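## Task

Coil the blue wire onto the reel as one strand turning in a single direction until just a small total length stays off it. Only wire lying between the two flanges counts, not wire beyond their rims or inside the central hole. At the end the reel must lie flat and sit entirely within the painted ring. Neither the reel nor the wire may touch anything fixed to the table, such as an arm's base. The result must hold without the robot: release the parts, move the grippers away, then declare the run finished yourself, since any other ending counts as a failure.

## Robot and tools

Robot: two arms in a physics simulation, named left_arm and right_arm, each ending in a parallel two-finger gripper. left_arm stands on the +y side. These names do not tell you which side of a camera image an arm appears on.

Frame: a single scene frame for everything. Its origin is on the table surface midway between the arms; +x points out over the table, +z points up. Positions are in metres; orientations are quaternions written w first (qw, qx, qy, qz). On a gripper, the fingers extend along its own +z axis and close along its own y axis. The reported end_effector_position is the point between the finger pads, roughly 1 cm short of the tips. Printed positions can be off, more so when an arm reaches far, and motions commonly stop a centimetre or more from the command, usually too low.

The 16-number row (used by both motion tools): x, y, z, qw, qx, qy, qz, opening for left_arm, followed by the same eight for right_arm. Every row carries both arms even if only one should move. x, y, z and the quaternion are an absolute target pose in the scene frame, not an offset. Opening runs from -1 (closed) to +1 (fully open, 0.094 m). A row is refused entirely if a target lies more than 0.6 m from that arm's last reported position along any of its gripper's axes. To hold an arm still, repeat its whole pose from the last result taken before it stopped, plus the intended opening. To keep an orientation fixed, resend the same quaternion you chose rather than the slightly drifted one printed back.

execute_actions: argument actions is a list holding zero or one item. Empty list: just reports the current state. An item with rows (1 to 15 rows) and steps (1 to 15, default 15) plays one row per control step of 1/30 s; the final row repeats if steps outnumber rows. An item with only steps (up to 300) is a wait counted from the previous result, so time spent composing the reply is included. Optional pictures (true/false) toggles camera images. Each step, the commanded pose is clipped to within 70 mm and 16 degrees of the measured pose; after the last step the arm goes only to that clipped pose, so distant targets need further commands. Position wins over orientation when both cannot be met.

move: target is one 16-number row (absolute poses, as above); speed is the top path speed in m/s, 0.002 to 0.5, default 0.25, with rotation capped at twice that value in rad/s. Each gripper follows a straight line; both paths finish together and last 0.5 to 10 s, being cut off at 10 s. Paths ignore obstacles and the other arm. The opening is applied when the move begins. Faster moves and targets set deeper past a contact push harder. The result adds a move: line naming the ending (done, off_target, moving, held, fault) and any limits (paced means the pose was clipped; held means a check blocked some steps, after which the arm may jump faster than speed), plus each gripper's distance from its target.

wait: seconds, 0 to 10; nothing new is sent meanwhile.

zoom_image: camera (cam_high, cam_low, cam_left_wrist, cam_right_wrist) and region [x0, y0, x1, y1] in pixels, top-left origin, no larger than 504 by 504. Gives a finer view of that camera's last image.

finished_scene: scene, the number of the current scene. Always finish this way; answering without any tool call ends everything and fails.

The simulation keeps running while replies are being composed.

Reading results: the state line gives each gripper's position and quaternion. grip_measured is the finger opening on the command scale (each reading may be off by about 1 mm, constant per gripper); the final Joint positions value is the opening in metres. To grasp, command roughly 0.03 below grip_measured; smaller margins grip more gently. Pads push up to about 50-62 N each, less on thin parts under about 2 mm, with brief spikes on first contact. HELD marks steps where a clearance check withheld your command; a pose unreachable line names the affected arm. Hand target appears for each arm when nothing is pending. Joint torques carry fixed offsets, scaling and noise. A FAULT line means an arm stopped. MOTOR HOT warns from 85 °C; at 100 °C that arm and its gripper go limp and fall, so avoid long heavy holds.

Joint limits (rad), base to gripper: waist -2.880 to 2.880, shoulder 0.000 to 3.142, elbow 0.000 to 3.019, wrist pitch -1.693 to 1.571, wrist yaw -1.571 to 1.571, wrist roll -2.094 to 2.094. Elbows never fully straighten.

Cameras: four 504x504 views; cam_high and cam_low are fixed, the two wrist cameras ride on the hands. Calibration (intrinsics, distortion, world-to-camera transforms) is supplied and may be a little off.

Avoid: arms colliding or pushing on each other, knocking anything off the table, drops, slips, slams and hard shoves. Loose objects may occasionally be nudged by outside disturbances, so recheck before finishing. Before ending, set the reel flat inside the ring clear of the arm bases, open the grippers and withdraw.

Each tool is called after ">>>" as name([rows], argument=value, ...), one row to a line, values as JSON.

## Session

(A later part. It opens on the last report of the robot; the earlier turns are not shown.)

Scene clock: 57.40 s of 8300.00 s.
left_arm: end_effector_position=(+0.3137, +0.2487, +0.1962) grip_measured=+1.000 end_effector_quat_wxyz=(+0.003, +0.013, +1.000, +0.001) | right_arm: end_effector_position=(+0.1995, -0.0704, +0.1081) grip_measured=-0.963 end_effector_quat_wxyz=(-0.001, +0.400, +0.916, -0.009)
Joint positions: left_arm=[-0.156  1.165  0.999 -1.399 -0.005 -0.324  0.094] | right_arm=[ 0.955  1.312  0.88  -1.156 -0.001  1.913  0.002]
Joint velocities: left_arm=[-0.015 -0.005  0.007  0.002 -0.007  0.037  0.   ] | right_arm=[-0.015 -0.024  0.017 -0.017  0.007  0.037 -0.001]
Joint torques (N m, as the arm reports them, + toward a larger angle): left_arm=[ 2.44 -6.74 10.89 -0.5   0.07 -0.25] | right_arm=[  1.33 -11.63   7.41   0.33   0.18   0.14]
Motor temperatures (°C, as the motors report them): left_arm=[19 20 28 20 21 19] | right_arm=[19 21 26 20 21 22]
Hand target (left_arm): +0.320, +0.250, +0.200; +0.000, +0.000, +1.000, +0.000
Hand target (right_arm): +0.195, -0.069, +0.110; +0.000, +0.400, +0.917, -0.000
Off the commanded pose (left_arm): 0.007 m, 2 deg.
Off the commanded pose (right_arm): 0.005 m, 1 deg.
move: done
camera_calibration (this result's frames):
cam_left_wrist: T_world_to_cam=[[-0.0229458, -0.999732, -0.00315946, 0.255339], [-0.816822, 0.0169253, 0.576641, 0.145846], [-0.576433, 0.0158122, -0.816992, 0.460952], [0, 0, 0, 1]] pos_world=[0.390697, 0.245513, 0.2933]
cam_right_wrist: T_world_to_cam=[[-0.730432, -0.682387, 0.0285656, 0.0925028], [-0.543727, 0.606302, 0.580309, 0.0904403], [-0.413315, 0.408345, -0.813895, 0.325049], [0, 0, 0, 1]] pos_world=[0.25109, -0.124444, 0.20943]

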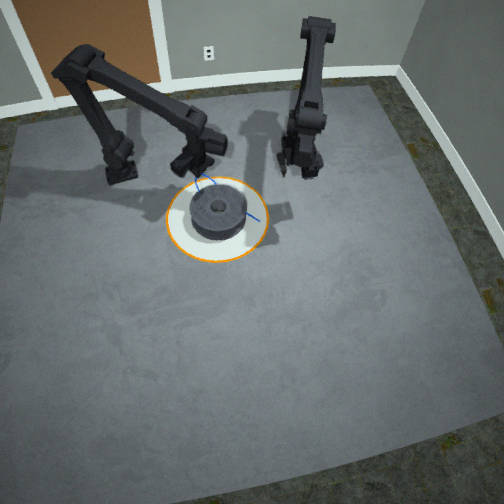

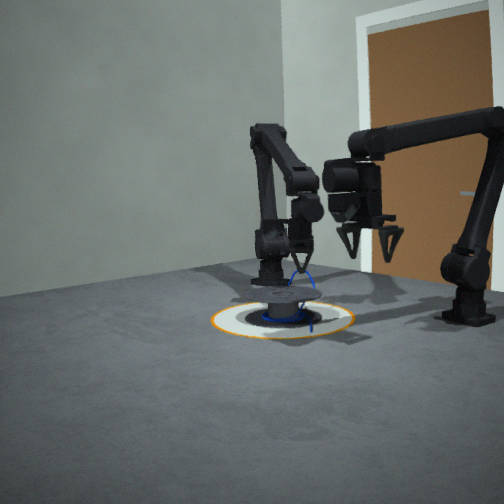

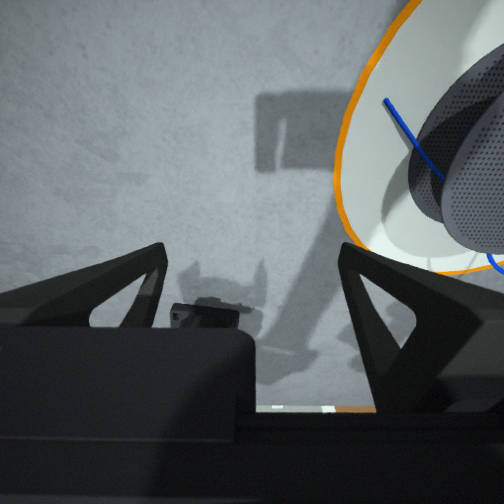

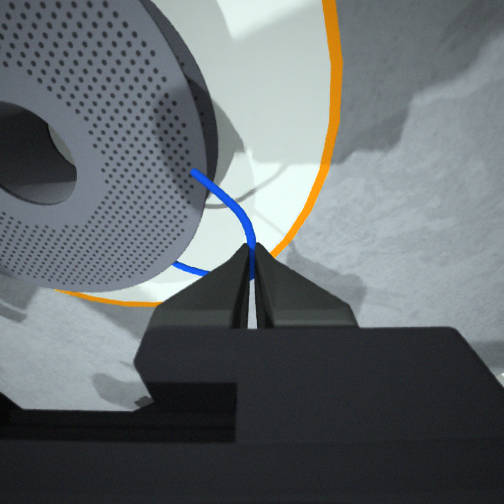

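>>> move(target=[0.37,0.0,0.11,0,0,1,0,-1, 0.19,-0.095,0.085,0.1,0.37,0.892,0.239,-1], speed=0.1)

>>> move(target=[0.37,0.0,0.068,0,0,1,0,-1, 0.205,-0.105,0.045,0.1915,0.332,0.8,0.462,-1], speed=0.03)

Scene clock: 68.80 s of 8300.00 s.
left_arm: end_effector_position=(+0.3565, +0.0179, +0.1033) grip_measured=-0.988 end_effector_quat_wxyz=(-0.018, +0.003, +1.000, +0.014) | right_arm: end_effector_position=(+0.1939, -0.0967, +0.0832) grip_measured=-0.963 end_effector_quat_wxyz=(+0.104, +0.372, +0.894, +0.228)
Joint positions: left_arm=[-0.59   1.695  1.295 -1.214  0.005 -0.778  0.001] | right_arm=[ 1.047  0.956  0.467 -0.615  0.205  1.92   0.002]
Joint velocities: left_arm=[-0.015 -0.005  0.012 -0.027 -0.007 -0.022  0.   ] | right_arm=[ 0.015  0.005  0.002 -0.007  0.007 -0.022  0.001]
Joint torques (N m, as the arm reports them, + toward a larger angle): left_arm=[  0.63 -15.67  12.49   0.46   0.02  -0.28] | right_arm=[ 1.35 -6.09  7.98  1.35  0.3   0.07]
Motor temperatures (°C, as the motors report them): left_arm=[19 20 29 20 21 19] | right_arm=[19 21 26 20 21 22]
Hand target (left_arm): +0.368, -0.001, +0.112; -0.004, -0.000, +1.000, -0.003
Hand target (right_arm): +0.190, -0.095, +0.084; +0.102, +0.368, +0.893, +0.237
Off the commanded pose (left_arm): 0.023 m, 3 deg.
Off the commanded pose (right_arm): 0.005 m, 1 deg.
After step 90, 5.33 s passed at rest.
move: off_target (left_arm)
camera_calibration (this result's frames):
cam_left_wrist: T_world_to_cam=[[-0.00350987, -0.999609, -0.0277256, 0.0208557], [-0.79249, -0.0141289, 0.609722, 0.226814], [-0.609875, 0.0241123, -0.792131, 0.422587], [0, 0, 0, 1]] pos_world=[0.437546, 0.0138627, 0.197029]
cam_right_wrist: T_world_to_cam=[[-0.618008, -0.626562, -0.474855, 0.0967066], [-0.775507, 0.386705, 0.499047, 0.14825], [-0.129055, 0.676668, -0.72489, 0.276689], [0, 0, 0, 1]] pos_world=[0.210442, -0.183963, 0.172507]

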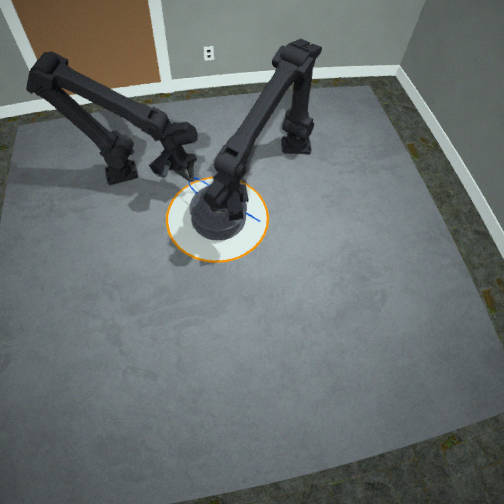

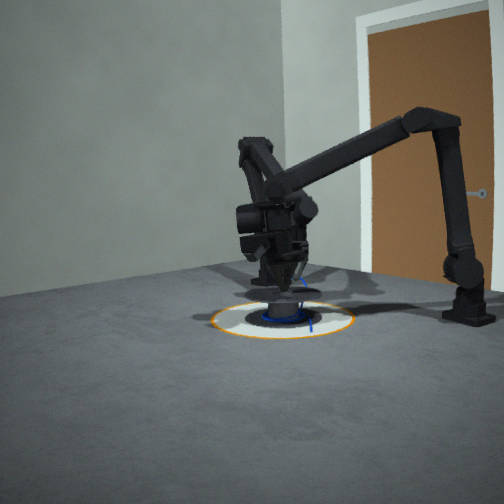

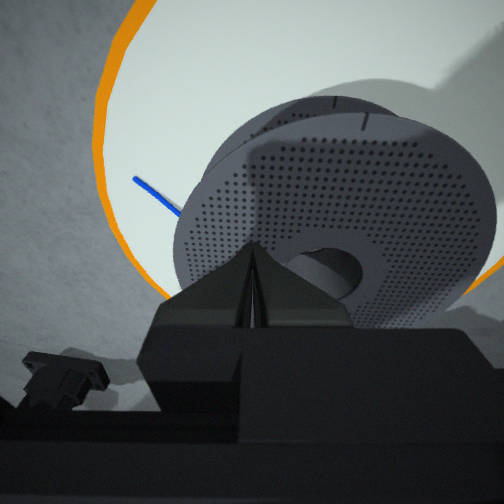

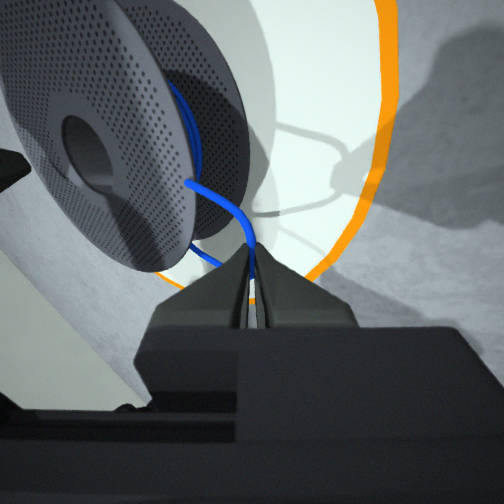

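Scene clock: 78.07 s of 8300.00 s.
left_arm: end_effector_position=(+0.3734, +0.0011, +0.0868) grip_measured=-0.988 end_effector_quat_wxyz=(+0.006, +0.003, +1.000, -0.010) | right_arm: end_effector_position=(+0.2098, -0.1038, +0.0466) grip_measured=-0.963 end_effector_quat_wxyz=(+0.194, +0.340, +0.797, +0.460)
Joint positions: left_arm=[-0.59   1.73   1.295 -1.113  0.005 -0.778  0.001] | right_arm=[1.09  1.079 0.07  0.436 0.391 1.817 0.002]
Joint velocities: left_arm=[-0.005 -0.005 -0.027 -0.002 -0.007  0.007 -0.   ] | right_arm=[ 0.005  0.005 -0.002  0.007  0.007  0.051  0.   ]
Joint torques (N m, as the arm reports them, + toward a larger angle): left_arm=[  0.73 -15.18   7.2    0.91  -0.26  -0.26] | right_arm=[ 1.23 -2.66  5.42  2.23  0.31 -0.15]
Motor temperatures (°C, as the motors report them): left_arm=[19 21 27 20 21 19] | right_arm=[19 21 26 20 21 22]
Hand target (left_arm): +0.370, -0.000, +0.068; -0.000, +0.000, +1.000, -0.000
Hand target (right_arm): +0.205, -0.104, +0.044; +0.194, +0.330, +0.800, +0.461
Off the commanded pose (left_arm): 0.019 m, 1 deg.
Off the commanded pose (right_arm): 0.005 m, 1 deg.
move: off_target (left_arm)
camera_calibration (this result's frames):
cam_left_wrist: T_world_to_cam=[[-0.00331177, -0.999809, 0.0192707, -0.000457201], [-0.82072, 0.0137274, 0.571166, 0.263884], [-0.571321, -0.0139243, -0.820608, 0.408343], [0, 0, 0, 1]] pos_world=[0.449869, 0.00160632, 0.184377]
cam_right_wrist: T_world_to_cam=[[-0.367865, -0.35477, -0.859543, 0.0783707], [-0.924934, 0.234803, 0.298938, 0.206512], [0.0957697, 0.904989, -0.414515, 0.219091], [0, 0, 0, 1]] pos_world=[0.198857, -0.218961, 0.0964452]

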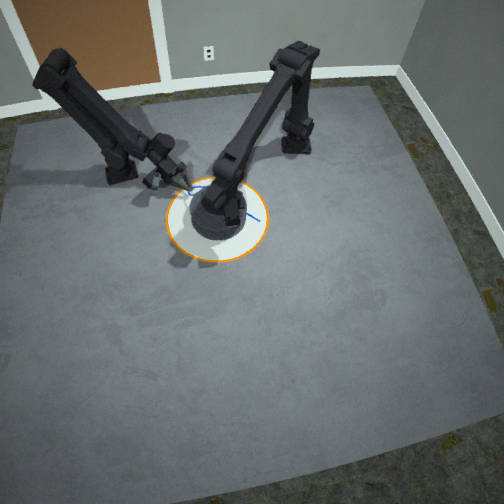

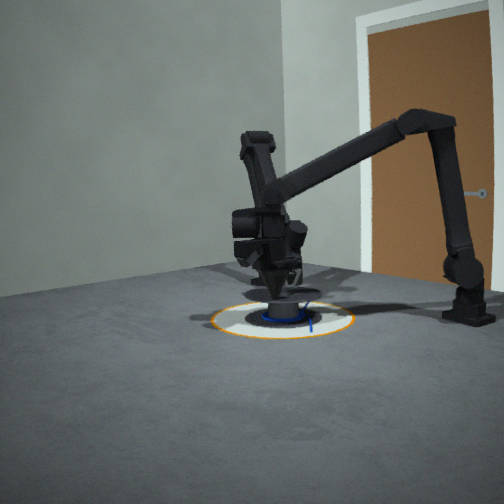

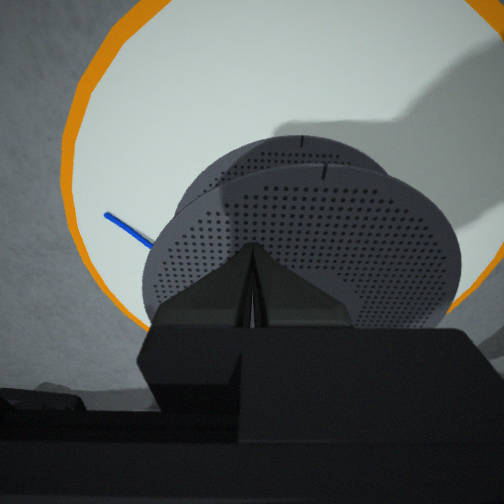

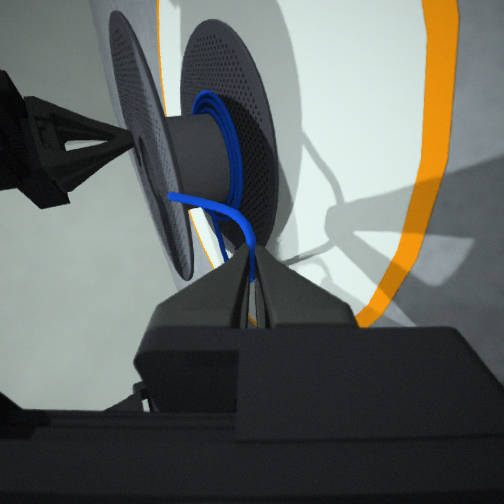

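>>> move(target=[0.37,0.0,0.07,0,0,1,0,-1, 0.235,-0.145,0.03,0.1915,0.332,0.8,0.462,-1], speed=0.03)

Scene clock: 82.47 s of 8300.00 s.
left_arm: end_effector_position=(+0.3735, +0.0012, +0.0868) grip_measured=-0.988 end_effector_quat_wxyz=(+0.007, +0.003, +1.000, -0.010) | right_arm: end_effector_position=(+0.2236, -0.1253, +0.0386) grip_measured=-0.963 end_effector_quat_wxyz=(+0.184, +0.337, +0.798, +0.464)
Joint positions: left_arm=[-0.59   1.73   1.295 -1.113  0.005 -0.778  0.001] | right_arm=[0.935 1.082 0.019 0.52  0.239 1.734 0.002]
Joint velocities: left_arm=[-0.005 -0.005 -0.007 -0.002  0.007  0.037  0.001] | right_arm=[-0.005 -0.024 -0.007  0.002 -0.081  0.007 -0.001]
Joint torques (N m, as the arm reports them, + toward a larger angle): left_arm=[  0.71 -15.41   7.31   0.73  -0.29  -0.27] | right_arm=[ 0.1  -3.28  5.86  1.51  0.17 -0.04]
Motor temperatures (°C, as the motors report them): left_arm=[19 21 27 20 21 19] | right_arm=[19 20 25 20 21 22]
Hand target (left_arm): +0.370, +0.000, +0.070; +0.000, +0.000, +1.000, +0.000
Hand target (right_arm): +0.223, -0.125, +0.039; +0.184, +0.336, +0.798, +0.464
Off the commanded pose (left_arm): 0.017 m, 1 deg.
Off the commanded pose (right_arm): 0.024 m, 1 deg.
move: held (right_arm), off_target (left_arm); limits=held; held on 23 of 58 steps (right_arm), including the last (right_arm)
pose unreachable (right arm): on one or more control steps of this call this arm could not follow its commanded pose, so it was not sent that pose on those steps. On the call's last step it was still not sent that pose. It may still have moved: this result reports where it is.
cause: the commanded pose would bring two parts of the arm too close to each other (its shoulder (the part past joint 1) and its forearm (the part past joint 3), with joints 2 (shoulder) and 3 (elbow) between them).
camera_calibration (this result's frames):
cam_left_wrist: T_world_to_cam=[[-0.0029267, -0.999815, 0.0190049, -0.000531375], [-0.820875, 0.0132559, 0.570954, 0.263999], [-0.571101, -0.0139297, -0.820762, 0.408301], [0, 0, 0, 1]] pos_world=[0.449889, 0.00165669, 0.184396]
cam_right_wrist: T_world_to_cam=[[-0.370763, -0.351813, -0.859513, 0.0699804], [-0.925552, 0.216432, 0.310661, 0.224122], [0.0767319, 0.910706, -0.405866, 0.238557], [0, 0, 0, 1]] pos_world=[0.215078, -0.241142, 0.0873452]

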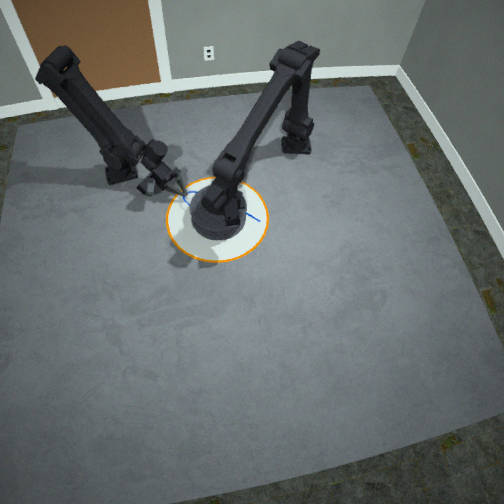

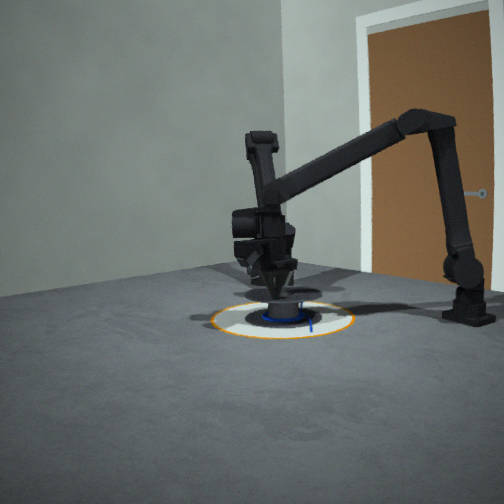

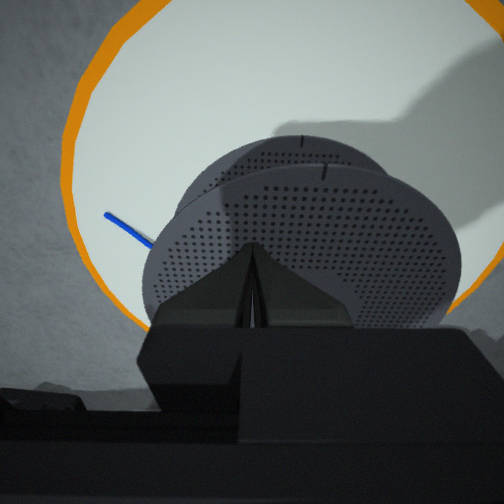

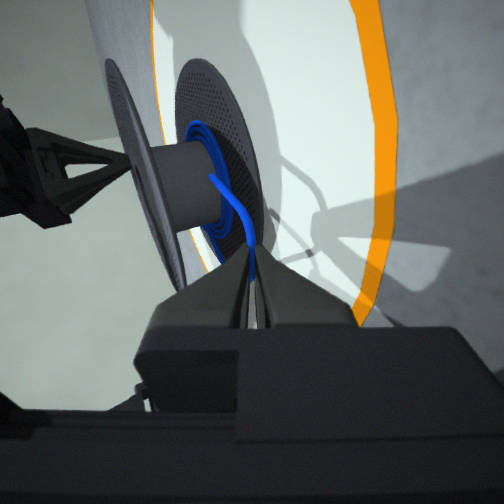

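>>> move(target=[0.37,0.0,0.07,0,0,1,0,-1, 0.28,-0.125,0.035,0.129,0.224,0.836,0.483,-1], speed=0.03)

Scene clock: 89.30 s of 8300.00 s.
left_arm: end_effector_position=(+0.3735, +0.0012, +0.0868) grip_measured=-0.988 end_effector_quat_wxyz=(+0.007, +0.003, +1.000, -0.010) | right_arm: end_effector_position=(+0.2634, -0.1328, +0.0264) grip_measured=-0.963 end_effector_quat_wxyz=(+0.116, +0.229, +0.842, +0.475)
Joint positions: left_arm=[-0.59   1.73   1.295 -1.113  0.005 -0.778  0.001] | right_arm=[ 0.484  1.281  0.087  0.598 -0.378  1.353  0.002]
Joint velocities: left_arm=[-0.015  0.005 -0.002  0.002 -0.022 -0.007 -0.   ] | right_arm=[ 0.005  0.005 -0.002  0.007  0.007 -0.11   0.001]
Joint torques (N m, as the arm reports them, + toward a larger angle): left_arm=[  0.76 -15.4    7.33   0.71  -0.29  -0.26] | right_arm=[-1.39 -4.18  7.94  1.94 -0.15 -0.15]
Motor temperatures (°C, as the motors report them): left_arm=[19 21 27 20 21 19] | right_arm=[19 20 25 20 21 22]
Hand target (left_arm): +0.370, +0.000, +0.070; +0.000, +0.000, +1.000, +0.000
Hand target (right_arm): +0.280, -0.127, +0.036; +0.130, +0.224, +0.835, +0.485
Off the commanded pose (left_arm): 0.017 m, 1 deg.
Off the commanded pose (right_arm): 0.020 m, 2 deg.
move: off_target (left_arm, right_arm)
camera_calibration (this result's frames):
cam_left_wrist: T_world_to_cam=[[-0.0029267, -0.999815, 0.0190049, -0.000531375], [-0.820875, 0.0132559, 0.570954, 0.263999], [-0.571101, -0.0139297, -0.820762, 0.408301], [0, 0, 0, 1]] pos_world=[0.449889, 0.00165669, 0.184396]
cam_right_wrist: T_world_to_cam=[[-0.276943, -0.453501, -0.847136, 0.033032], [-0.944605, -0.0331154, 0.326535, 0.237775], [-0.176137, 0.89064, -0.419208, 0.301567], [0, 0, 0, 1]] pos_world=[0.286869, -0.245734, 0.0767599]

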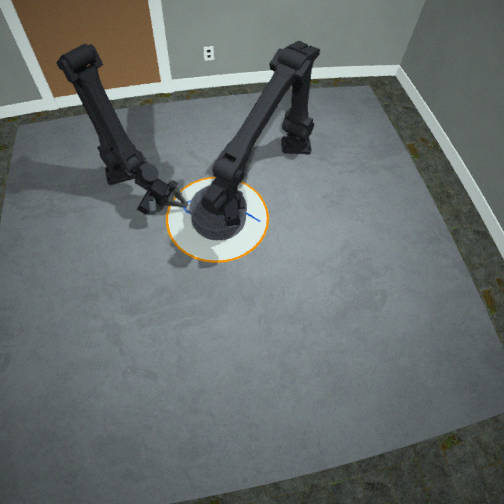

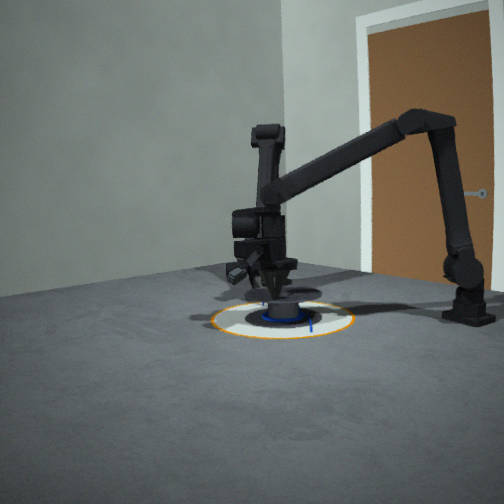

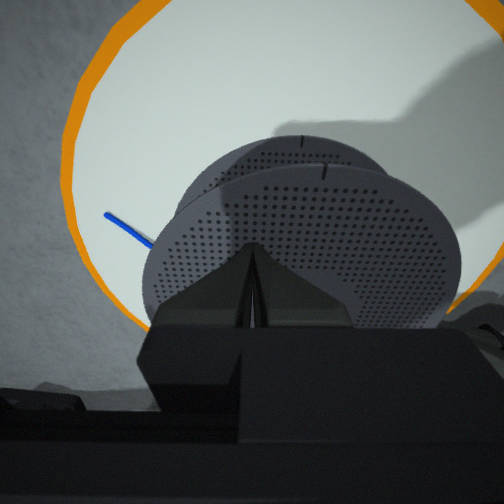

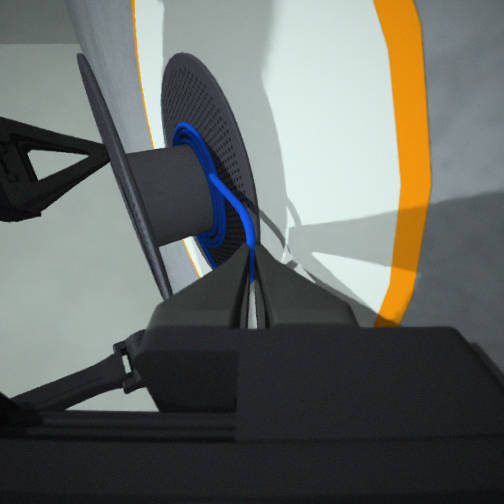

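>>> move(target=[0.37,0.0,0.07,0,0,1,0,-1, 0.335,-0.10,0.04,0.065,0.113,0.859,0.496,-1], speed=0.03)

Scene clock: 96.40 s of 8300.00 s.
left_arm: end_effector_position=(+0.3735, +0.0012, +0.0868) grip_measured=-0.988 end_effector_quat_wxyz=(+0.007, +0.003, +1.000, -0.010) | right_arm: end_effector_position=(+0.3188, -0.1039, +0.0367) grip_measured=-0.963 end_effector_quat_wxyz=(+0.057, +0.115, +0.859, +0.495)
Joint positions: left_arm=[-0.59   1.73   1.295 -1.113  0.005 -0.779  0.001] | right_arm=[ 0.327  1.441  0.33   0.381 -0.716  1.059  0.002]
Joint velocities: left_arm=[-0.015 -0.005 -0.007 -0.017  0.007  0.066 -0.001] | right_arm=[-0.005  0.005  0.012 -0.012 -0.051 -0.007  0.001]
Joint torques (N m, as the arm reports them, + toward a larger angle): left_arm=[  0.74 -15.35   7.33   0.72  -0.29  -0.26] | right_arm=[-1.42 -7.44  8.78  0.97 -0.28 -0.15]
Motor temperatures (°C, as the motors report them): left_arm=[19 22 27 20 21 19] | right_arm=[19 20 26 20 21 22]
Hand target (left_arm): +0.370, +0.000, +0.070; +0.000, -0.000, +1.000, +0.000
Hand target (right_arm): +0.335, -0.102, +0.042; +0.066, +0.113, +0.858, +0.497
Off the commanded pose (left_arm): 0.017 m, 1 deg.
Off the commanded pose (right_arm): 0.017 m, 1 deg.
move: off_target (left_arm, right_arm)
camera_calibration (this result's frames):
cam_left_wrist: T_world_to_cam=[[-0.00254526, -0.999816, 0.01901, -0.000674267], [-0.820875, 0.0129457, 0.57096, 0.263999], [-0.571102, -0.0141516, -0.820757, 0.408301], [0, 0, 0, 1]] pos_world=[0.44989, 0.00168631, 0.184396]
cam_right_wrist: T_world_to_cam=[[-0.139793, -0.493331, -0.858535, 0.0227465], [-0.907743, -0.282514, 0.310143, 0.250666], [-0.395551, 0.822685, -0.408324, 0.35243], [0, 0, 0, 1]] pos_world=[0.370124, -0.207901, 0.0856921]

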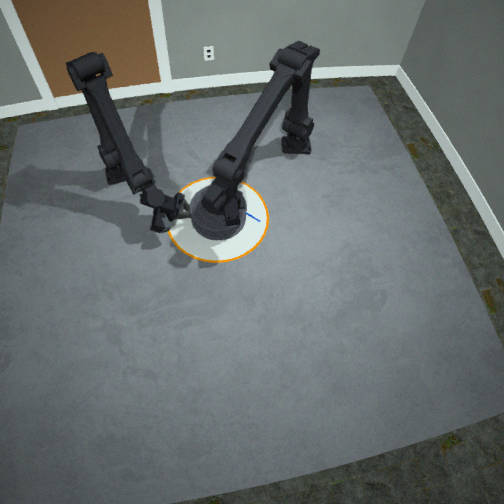

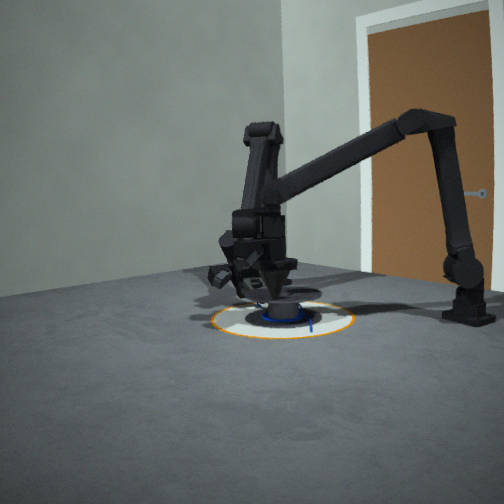

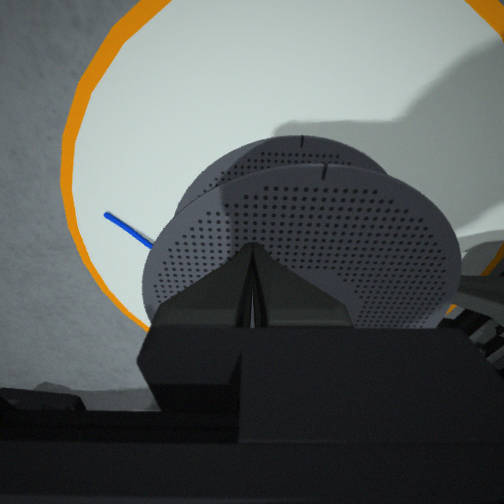

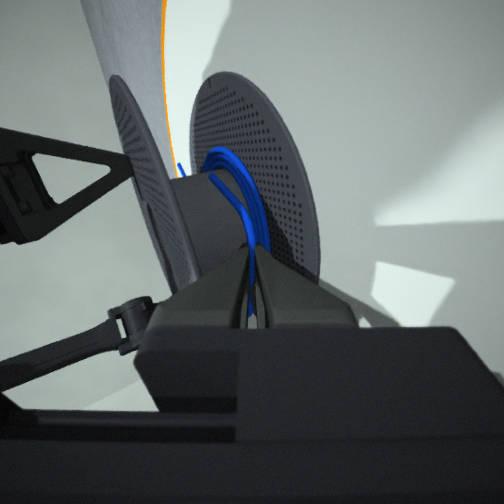

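>>> move(target=[0.37,0.0,0.07,0,0,1,0,-1, 0.37,-0.09,0.034,-0.022,-0.038,0.865,0.5,-1], speed=0.03)

Scene clock: 104.83 s of 8300.00 s.
left_arm: end_effector_position=(+0.3735, +0.0012, +0.0868) grip_measured=-0.988 end_effector_quat_wxyz=(+0.007, +0.003, +1.000, -0.010) | right_arm: end_effector_position=(+0.3526, -0.0920, +0.0316) grip_measured=-0.963 end_effector_quat_wxyz=(-0.031, -0.034, +0.865, +0.500)
Joint positions: left_arm=[-0.59   1.73   1.295 -1.113  0.005 -0.779  0.001] | right_arm=[ 0.237  1.619  0.621 -0.139 -0.989  0.53   0.002]
Joint velocities: left_arm=[ 0.005 -0.024 -0.007  0.007  0.051  0.007 -0.   ] | right_arm=[-0.015 -0.005  0.002 -0.022  0.007 -0.051 -0.001]
Joint torques (N m, as the arm reports them, + toward a larger angle): left_arm=[  0.75 -15.45   7.32   0.72  -0.29  -0.26] | right_arm=[ -1.43 -10.69   9.32   0.24  -0.53  -0.15]
Motor temperatures (°C, as the motors report them): left_arm=[19 22 27 20 21 19] | right_arm=[19 20 26 20 22 22]
Hand target (left_arm): +0.370, +0.000, +0.070; +0.000, +0.000, +1.000, +0.000
Hand target (right_arm): +0.370, -0.091, +0.036; -0.021, -0.037, +0.864, +0.502
Off the commanded pose (left_arm): 0.017 m, 1 deg.
Off the commanded pose (right_arm): 0.018 m, 1 deg.
move: off_target (left_arm, right_arm)
camera_calibration (this result's frames):
cam_left_wrist: T_world_to_cam=[[-0.00254526, -0.999816, 0.01901, -0.000674267], [-0.820875, 0.0129457, 0.57096, 0.263999], [-0.571102, -0.0141516, -0.820757, 0.408301], [0, 0, 0, 1]] pos_world=[0.44989, 0.00168631, 0.184396]
cam_right_wrist: T_world_to_cam=[[0.032557, -0.507647, -0.86095, -0.0329802], [-0.75651, -0.575461, 0.310705, 0.205996], [-0.653171, 0.641202, -0.402775, 0.427866], [0, 0, 0, 1]] pos_world=[0.436381, -0.172548, 0.0799357]

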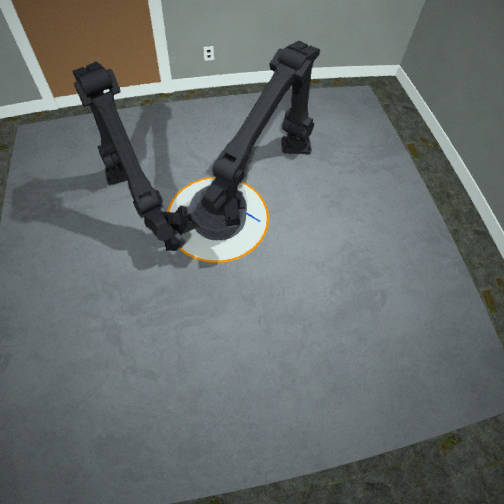

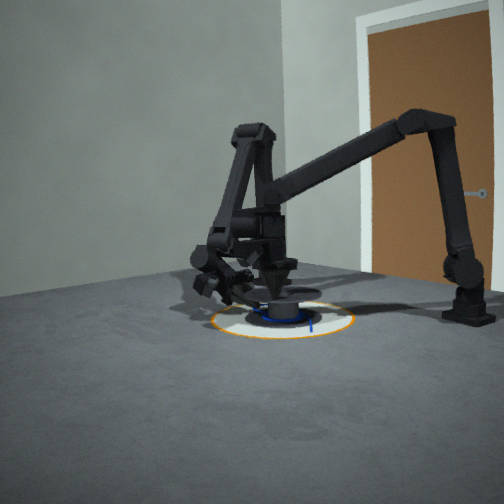

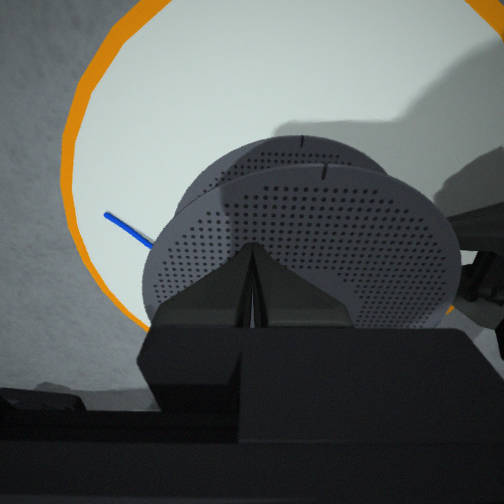

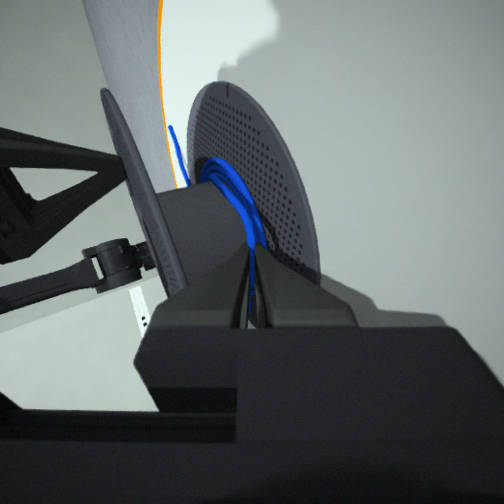

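Release and back out.

>>> move(target=[0.37,0.0,0.07,0,0,1,0,-1, 0.37,-0.09,0.034,-0.022,-0.038,0.865,0.5,-0.75], speed=0.03)

>>> move(target=[0.37,0.0,0.07,0,0,1,0,-1, 0.365,-0.17,0.06,-0.022,-0.038,0.865,0.5,-0.75], speed=0.04)

Scene clock: 107.37 s of 8300.00 s.
left_arm: end_effector_position=(+0.3736, +0.0014, +0.0868) grip_measured=-0.988 end_effector_quat_wxyz=(+0.007, +0.003, +1.000, -0.009) | right_arm: end_effector_position=(+0.3519, -0.0925, +0.0306) grip_measured=-0.752 end_effector_quat_wxyz=(-0.032, -0.035, +0.866, +0.498)
Joint positions: left_arm=[-0.59   1.73   1.295 -1.113  0.003 -0.779  0.001] | right_arm=[ 0.237  1.62   0.621 -0.145 -0.986  0.522  0.012]
Joint velocities: left_arm=[-0.005 -0.024  0.002 -0.007  0.007 -0.007  0.   ] | right_arm=[-0.005 -0.015 -0.007 -0.002  0.007  0.007 -0.   ]
Joint torques (N m, as the arm reports them, + toward a larger angle): left_arm=[  0.73 -15.48   7.3    0.72  -0.24  -0.26] | right_arm=[ -1.18 -10.7    9.45   0.29  -0.44  -0.15]
Motor temperatures (°C, as the motors report them): left_arm=[19 22 27 20 21 19] | right_arm=[19 20 26 20 22 22]
Hand target (left_arm): +0.370, +0.000, +0.070; +0.000, -0.000, +1.000, +0.000
Hand target (right_arm): +0.370, -0.091, +0.034; -0.022, -0.038, +0.865, +0.500
Off the commanded pose (left_arm): 0.017 m, 1 deg.
Off the commanded pose (right_arm): 0.019 m, 1 deg.
move: off_target (left_arm, right_arm)
camera_calibration (this result's frames):
cam_left_wrist: T_world_to_cam=[[-0.00252522, -0.999841, 0.0176589, -0.000312239], [-0.821337, 0.0121471, 0.570314, 0.264324], [-0.570438, -0.0130637, -0.821237, 0.408162], [0, 0, 0, 1]] pos_world=[0.44993, 0.00180915, 0.184455]
cam_right_wrist: T_world_to_cam=[[0.034841, -0.511061, -0.858838, -0.0353256], [-0.755282, -0.576235, 0.312255, 0.204927], [-0.654474, 0.637785, -0.406072, 0.427576], [0, 0, 0, 1]] pos_world=[0.435846, -0.172669, 0.0792978]

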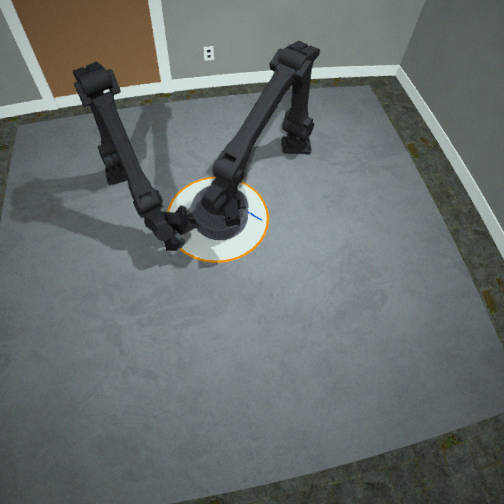

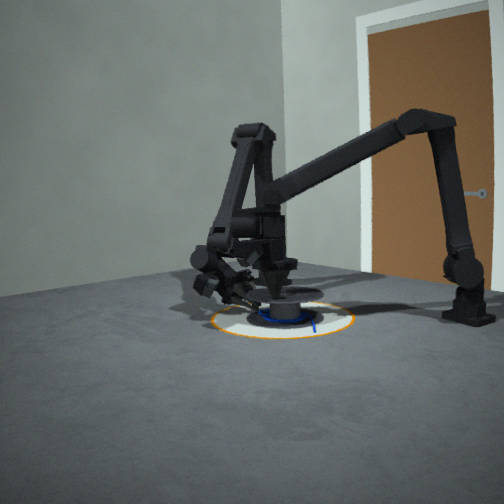

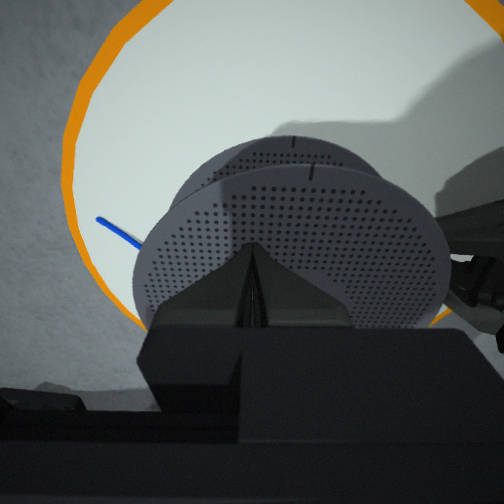

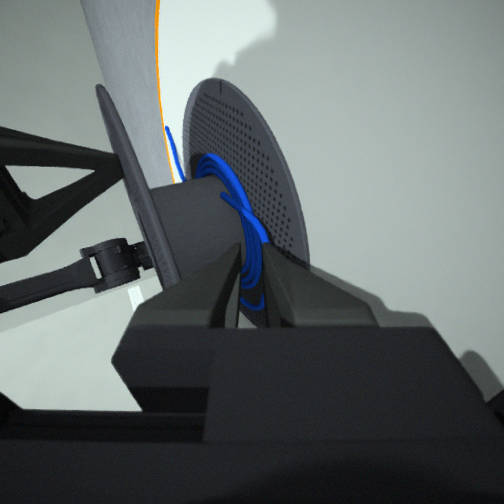

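Scene clock: 109.80 s of 8300.00 s.
left_arm: end_effector_position=(+0.3736, +0.0014, +0.0868) grip_measured=-0.988 end_effector_quat_wxyz=(+0.007, +0.003, +1.000, -0.009) | right_arm: end_effector_position=(+0.3445, -0.1690, +0.0452) grip_measured=-0.752 end_effector_quat_wxyz=(-0.046, -0.025, +0.866, +0.497)
Joint positions: left_arm=[-0.59   1.73   1.295 -1.113  0.003 -0.779  0.001] | right_arm=[ 0.02   1.561  0.639 -0.591 -1.043  0.131  0.012]
Joint velocities: left_arm=[-0.005 -0.015 -0.007  0.007 -0.007 -0.037 -0.   ] | right_arm=[-0.015 -0.015 -0.012  0.002 -0.007 -0.022 -0.   ]
Joint torques (N m, as the arm reports them, + toward a larger angle): left_arm=[  0.74 -15.38   7.31   0.74  -0.23  -0.26] | right_arm=[ -1.2  -12.66   9.27  -0.21  -0.58  -0.17]
Motor temperatures (°C, as the motors report them): left_arm=[19 22 27 20 21 19] | right_arm=[19 21 26 20 22 22]
Hand target (left_arm): +0.370, +0.000, +0.070; +0.000, -0.000, +1.000, +0.000
Hand target (right_arm): +0.364, -0.170, +0.060; -0.020, -0.037, +0.865, +0.500
Off the commanded pose (left_arm): 0.017 m, 1 deg.
Off the commanded pose (right_arm): 0.025 m, 3 deg.
move: off_target (left_arm, right_arm)
camera_calibration (this result's frames):
cam_left_wrist: T_world_to_cam=[[-0.00252522, -0.999841, 0.0176589, -0.000312239], [-0.821337, 0.0121471, 0.570314, 0.264324], [-0.570438, -0.0130637, -0.821237, 0.408162], [0, 0, 0, 1]] pos_world=[0.44993, 0.00180915, 0.184455]
cam_right_wrist: T_world_to_cam=[[0.00228958, -0.514757, -0.857333, -0.0511038], [-0.746011, -0.571805, 0.341329, 0.146983], [-0.665929, 0.638799, -0.385324, 0.480697], [0, 0, 0, 1]] pos_world=[0.429879, -0.249329, 0.0912416]

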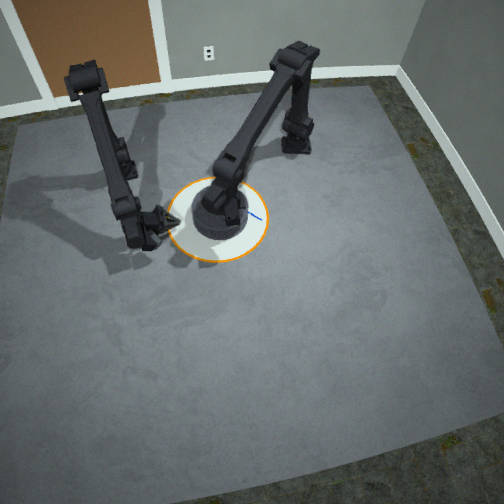

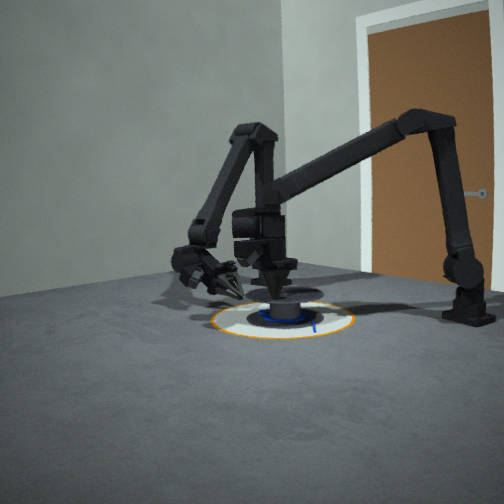

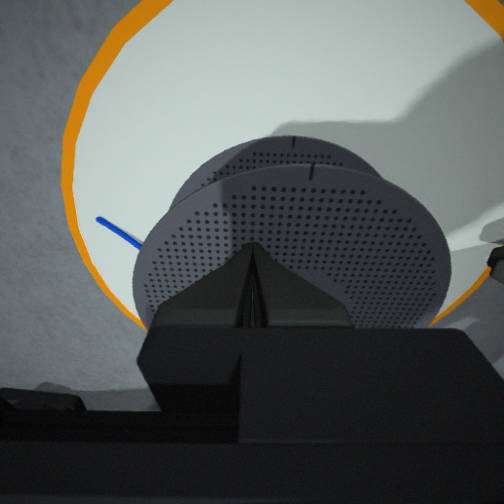

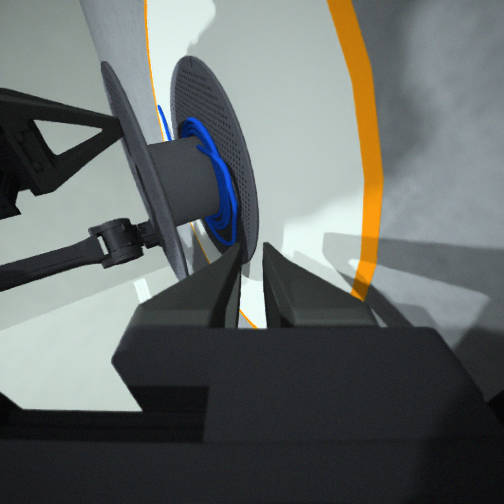

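>>> move(target=[0.36,0.06,0.13,0,-0.399,0.917,0,-0.3, 0.33,-0.15,0.14,0,0,1,0,-1], speed=0.1)

>>> move(target=[0.358,0.11,0.06,0,-0.399,0.917,0,-0.3, 0.30,-0.07,0.10,0,0,1,0,-1], speed=0.06)

Scene clock: 121.60 s of 8300.00 s.
left_arm: end_effector_position=(+0.3615, +0.0502, +0.1278) grip_measured=-0.303 end_effector_quat_wxyz=(+0.002, -0.385, +0.923, -0.006) | right_arm: end_effector_position=(+0.3162, -0.1642, +0.1257) grip_measured=-0.996 end_effector_quat_wxyz=(-0.017, -0.002, +1.000, -0.007)
Joint positions: left_arm=[-0.533  1.592  1.233 -1.199  0.003 -1.519  0.033] | right_arm=[ 0.501  1.316  0.933 -1.224 -0.008  0.631  0.   ]
Joint velocities: left_arm=[ 0.005 -0.015 -0.002  0.007 -0.007 -0.007 -0.001] | right_arm=[-0.005 -0.005 -0.007 -0.007 -0.095  0.007 -0.001]
Joint torques (N m, as the arm reports them, + toward a larger angle): left_arm=[  2.51 -17.13   7.34  -0.73  -0.28  -0.27] | right_arm=[ 1.06 -9.2  13.5  -0.36  0.19  0.16]
Motor temperatures (°C, as the motors report them): left_arm=[19 22 27 20 21 20] | right_arm=[19 21 28 20 22 22]
Hand target (left_arm): +0.360, +0.060, +0.130; +0.001, -0.399, +0.917, +0.000
Hand target (right_arm): +0.328, -0.151, +0.139; -0.006, -0.003, +1.000, -0.001
Off the commanded pose (left_arm): 0.010 m, 2 deg.
Off the commanded pose (right_arm): 0.024 m, 2 deg.
After step 90, 3.20 s passed at rest.
move: off_target (right_arm)
camera_calibration (this result's frames):
cam_left_wrist: T_world_to_cam=[[0.713477, -0.700569, 0.0123817, -0.225498], [-0.574164, -0.574432, 0.583406, 0.168792], [-0.401604, -0.423356, -0.812086, 0.393942], [0, 0, 0, 1]] pos_world=[0.416011, 0.10576, 0.224233]
cam_right_wrist: T_world_to_cam=[[0.00975863, -0.999622, 0.0256879, -0.172506], [-0.790966, 0.00800035, 0.611808, 0.17651], [-0.611782, -0.0262887, -0.790589, 0.414416], [0, 0, 0, 1]] pos_world=[0.394829, -0.162958, 0.224074]

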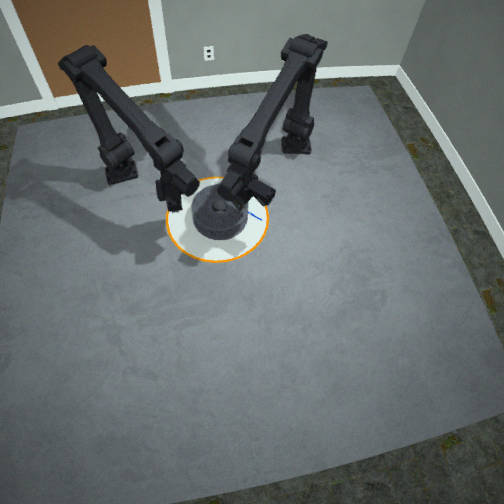

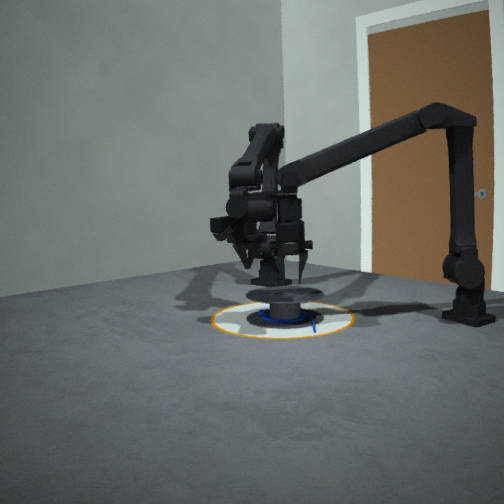

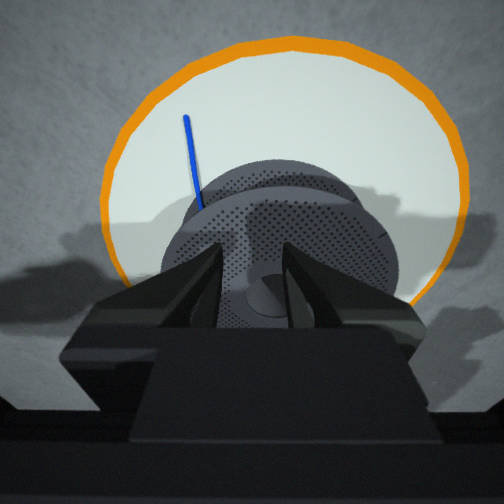

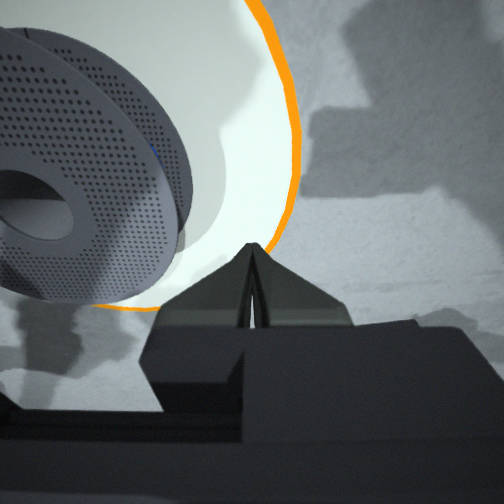

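Scene clock: 123.57 s of 8300.00 s.
left_arm: end_effector_position=(+0.3640, +0.0922, +0.0837) grip_measured=-0.303 end_effector_quat_wxyz=(+0.011, -0.394, +0.919, -0.024) | right_arm: end_effector_position=(+0.2878, -0.0912, +0.0898) grip_measured=-0.996 end_effector_quat_wxyz=(-0.017, -0.001, +1.000, -0.017)
Joint positions: left_arm=[-0.456  1.556  1.062 -1.024  0.005 -1.461  0.033] | right_arm=[ 0.712  1.443  0.954 -1.13  -0.003  0.844  0.   ]
Joint velocities: left_arm=[-0.015  0.005 -0.012 -0.022 -0.066 -0.066  0.   ] | right_arm=[-0.015 -0.015 -0.002 -0.002 -0.066 -0.007  0.   ]
Joint torques (N m, as the arm reports them, + toward a larger angle): left_arm=[  3.23 -11.82   4.88   0.57  -0.35   0.02] | right_arm=[  0.95 -10.73  12.78   0.39   0.21   0.15]
Motor temperatures (°C, as the motors report them): left_arm=[19 22 26 20 21 20] | right_arm=[19 21 28 20 22 22]
Hand target (left_arm): +0.359, +0.109, +0.061; +0.001, -0.399, +0.917, -0.000
Hand target (right_arm): +0.300, -0.071, +0.101; -0.001, -0.000, +1.000, -0.000
Off the commanded pose (left_arm): 0.030 m, 3 deg.
Off the commanded pose (right_arm): 0.026 m, 3 deg.
move: off_target (left_arm, right_arm)
camera_calibration (this result's frames):
cam_left_wrist: T_world_to_cam=[[0.725632, -0.686019, 0.0532435, -0.206535], [-0.58169, -0.570261, 0.580033, 0.222769], [-0.367552, -0.451862, -0.812851, 0.367207], [0, 0, 0, 1]] pos_world=[0.414419, 0.151276, 0.180268]
cam_right_wrist: T_world_to_cam=[[0.00748553, -0.998973, 0.044692, -0.0992881], [-0.791129, 0.0214191, 0.611275, 0.176764], [-0.611604, -0.0399328, -0.790156, 0.369233], [0, 0, 0, 1]] pos_world=[0.366411, -0.0882277, 0.188138]

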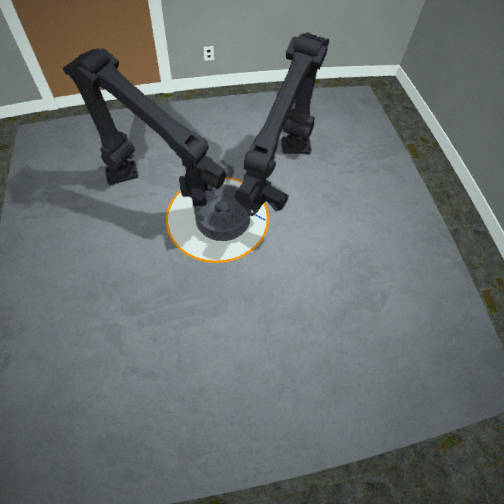

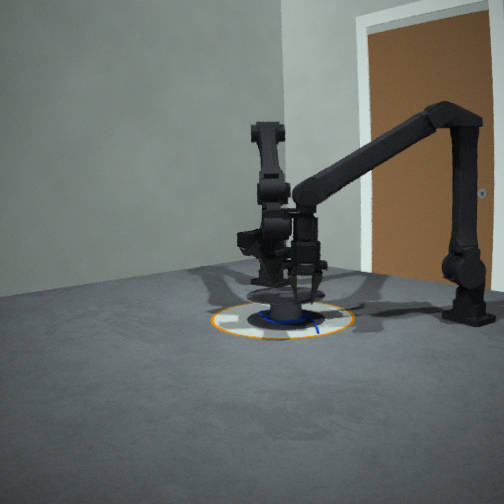

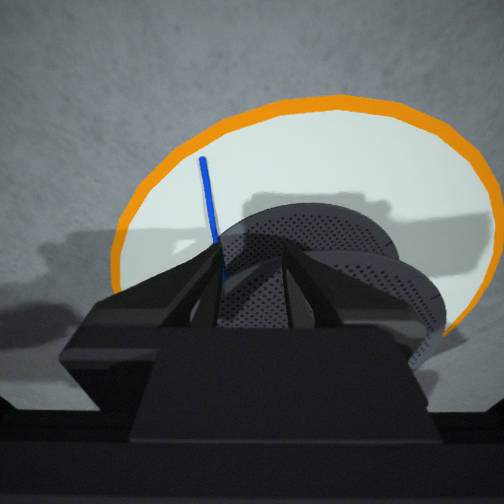

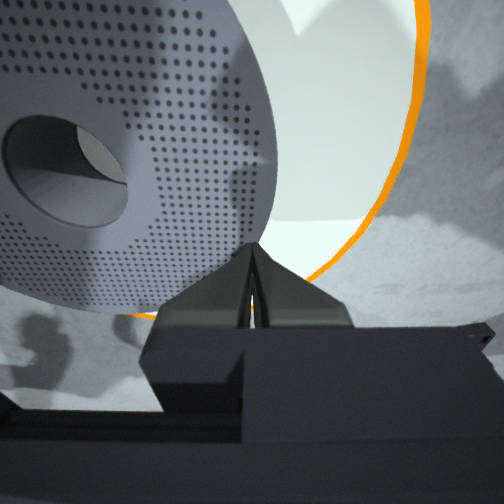

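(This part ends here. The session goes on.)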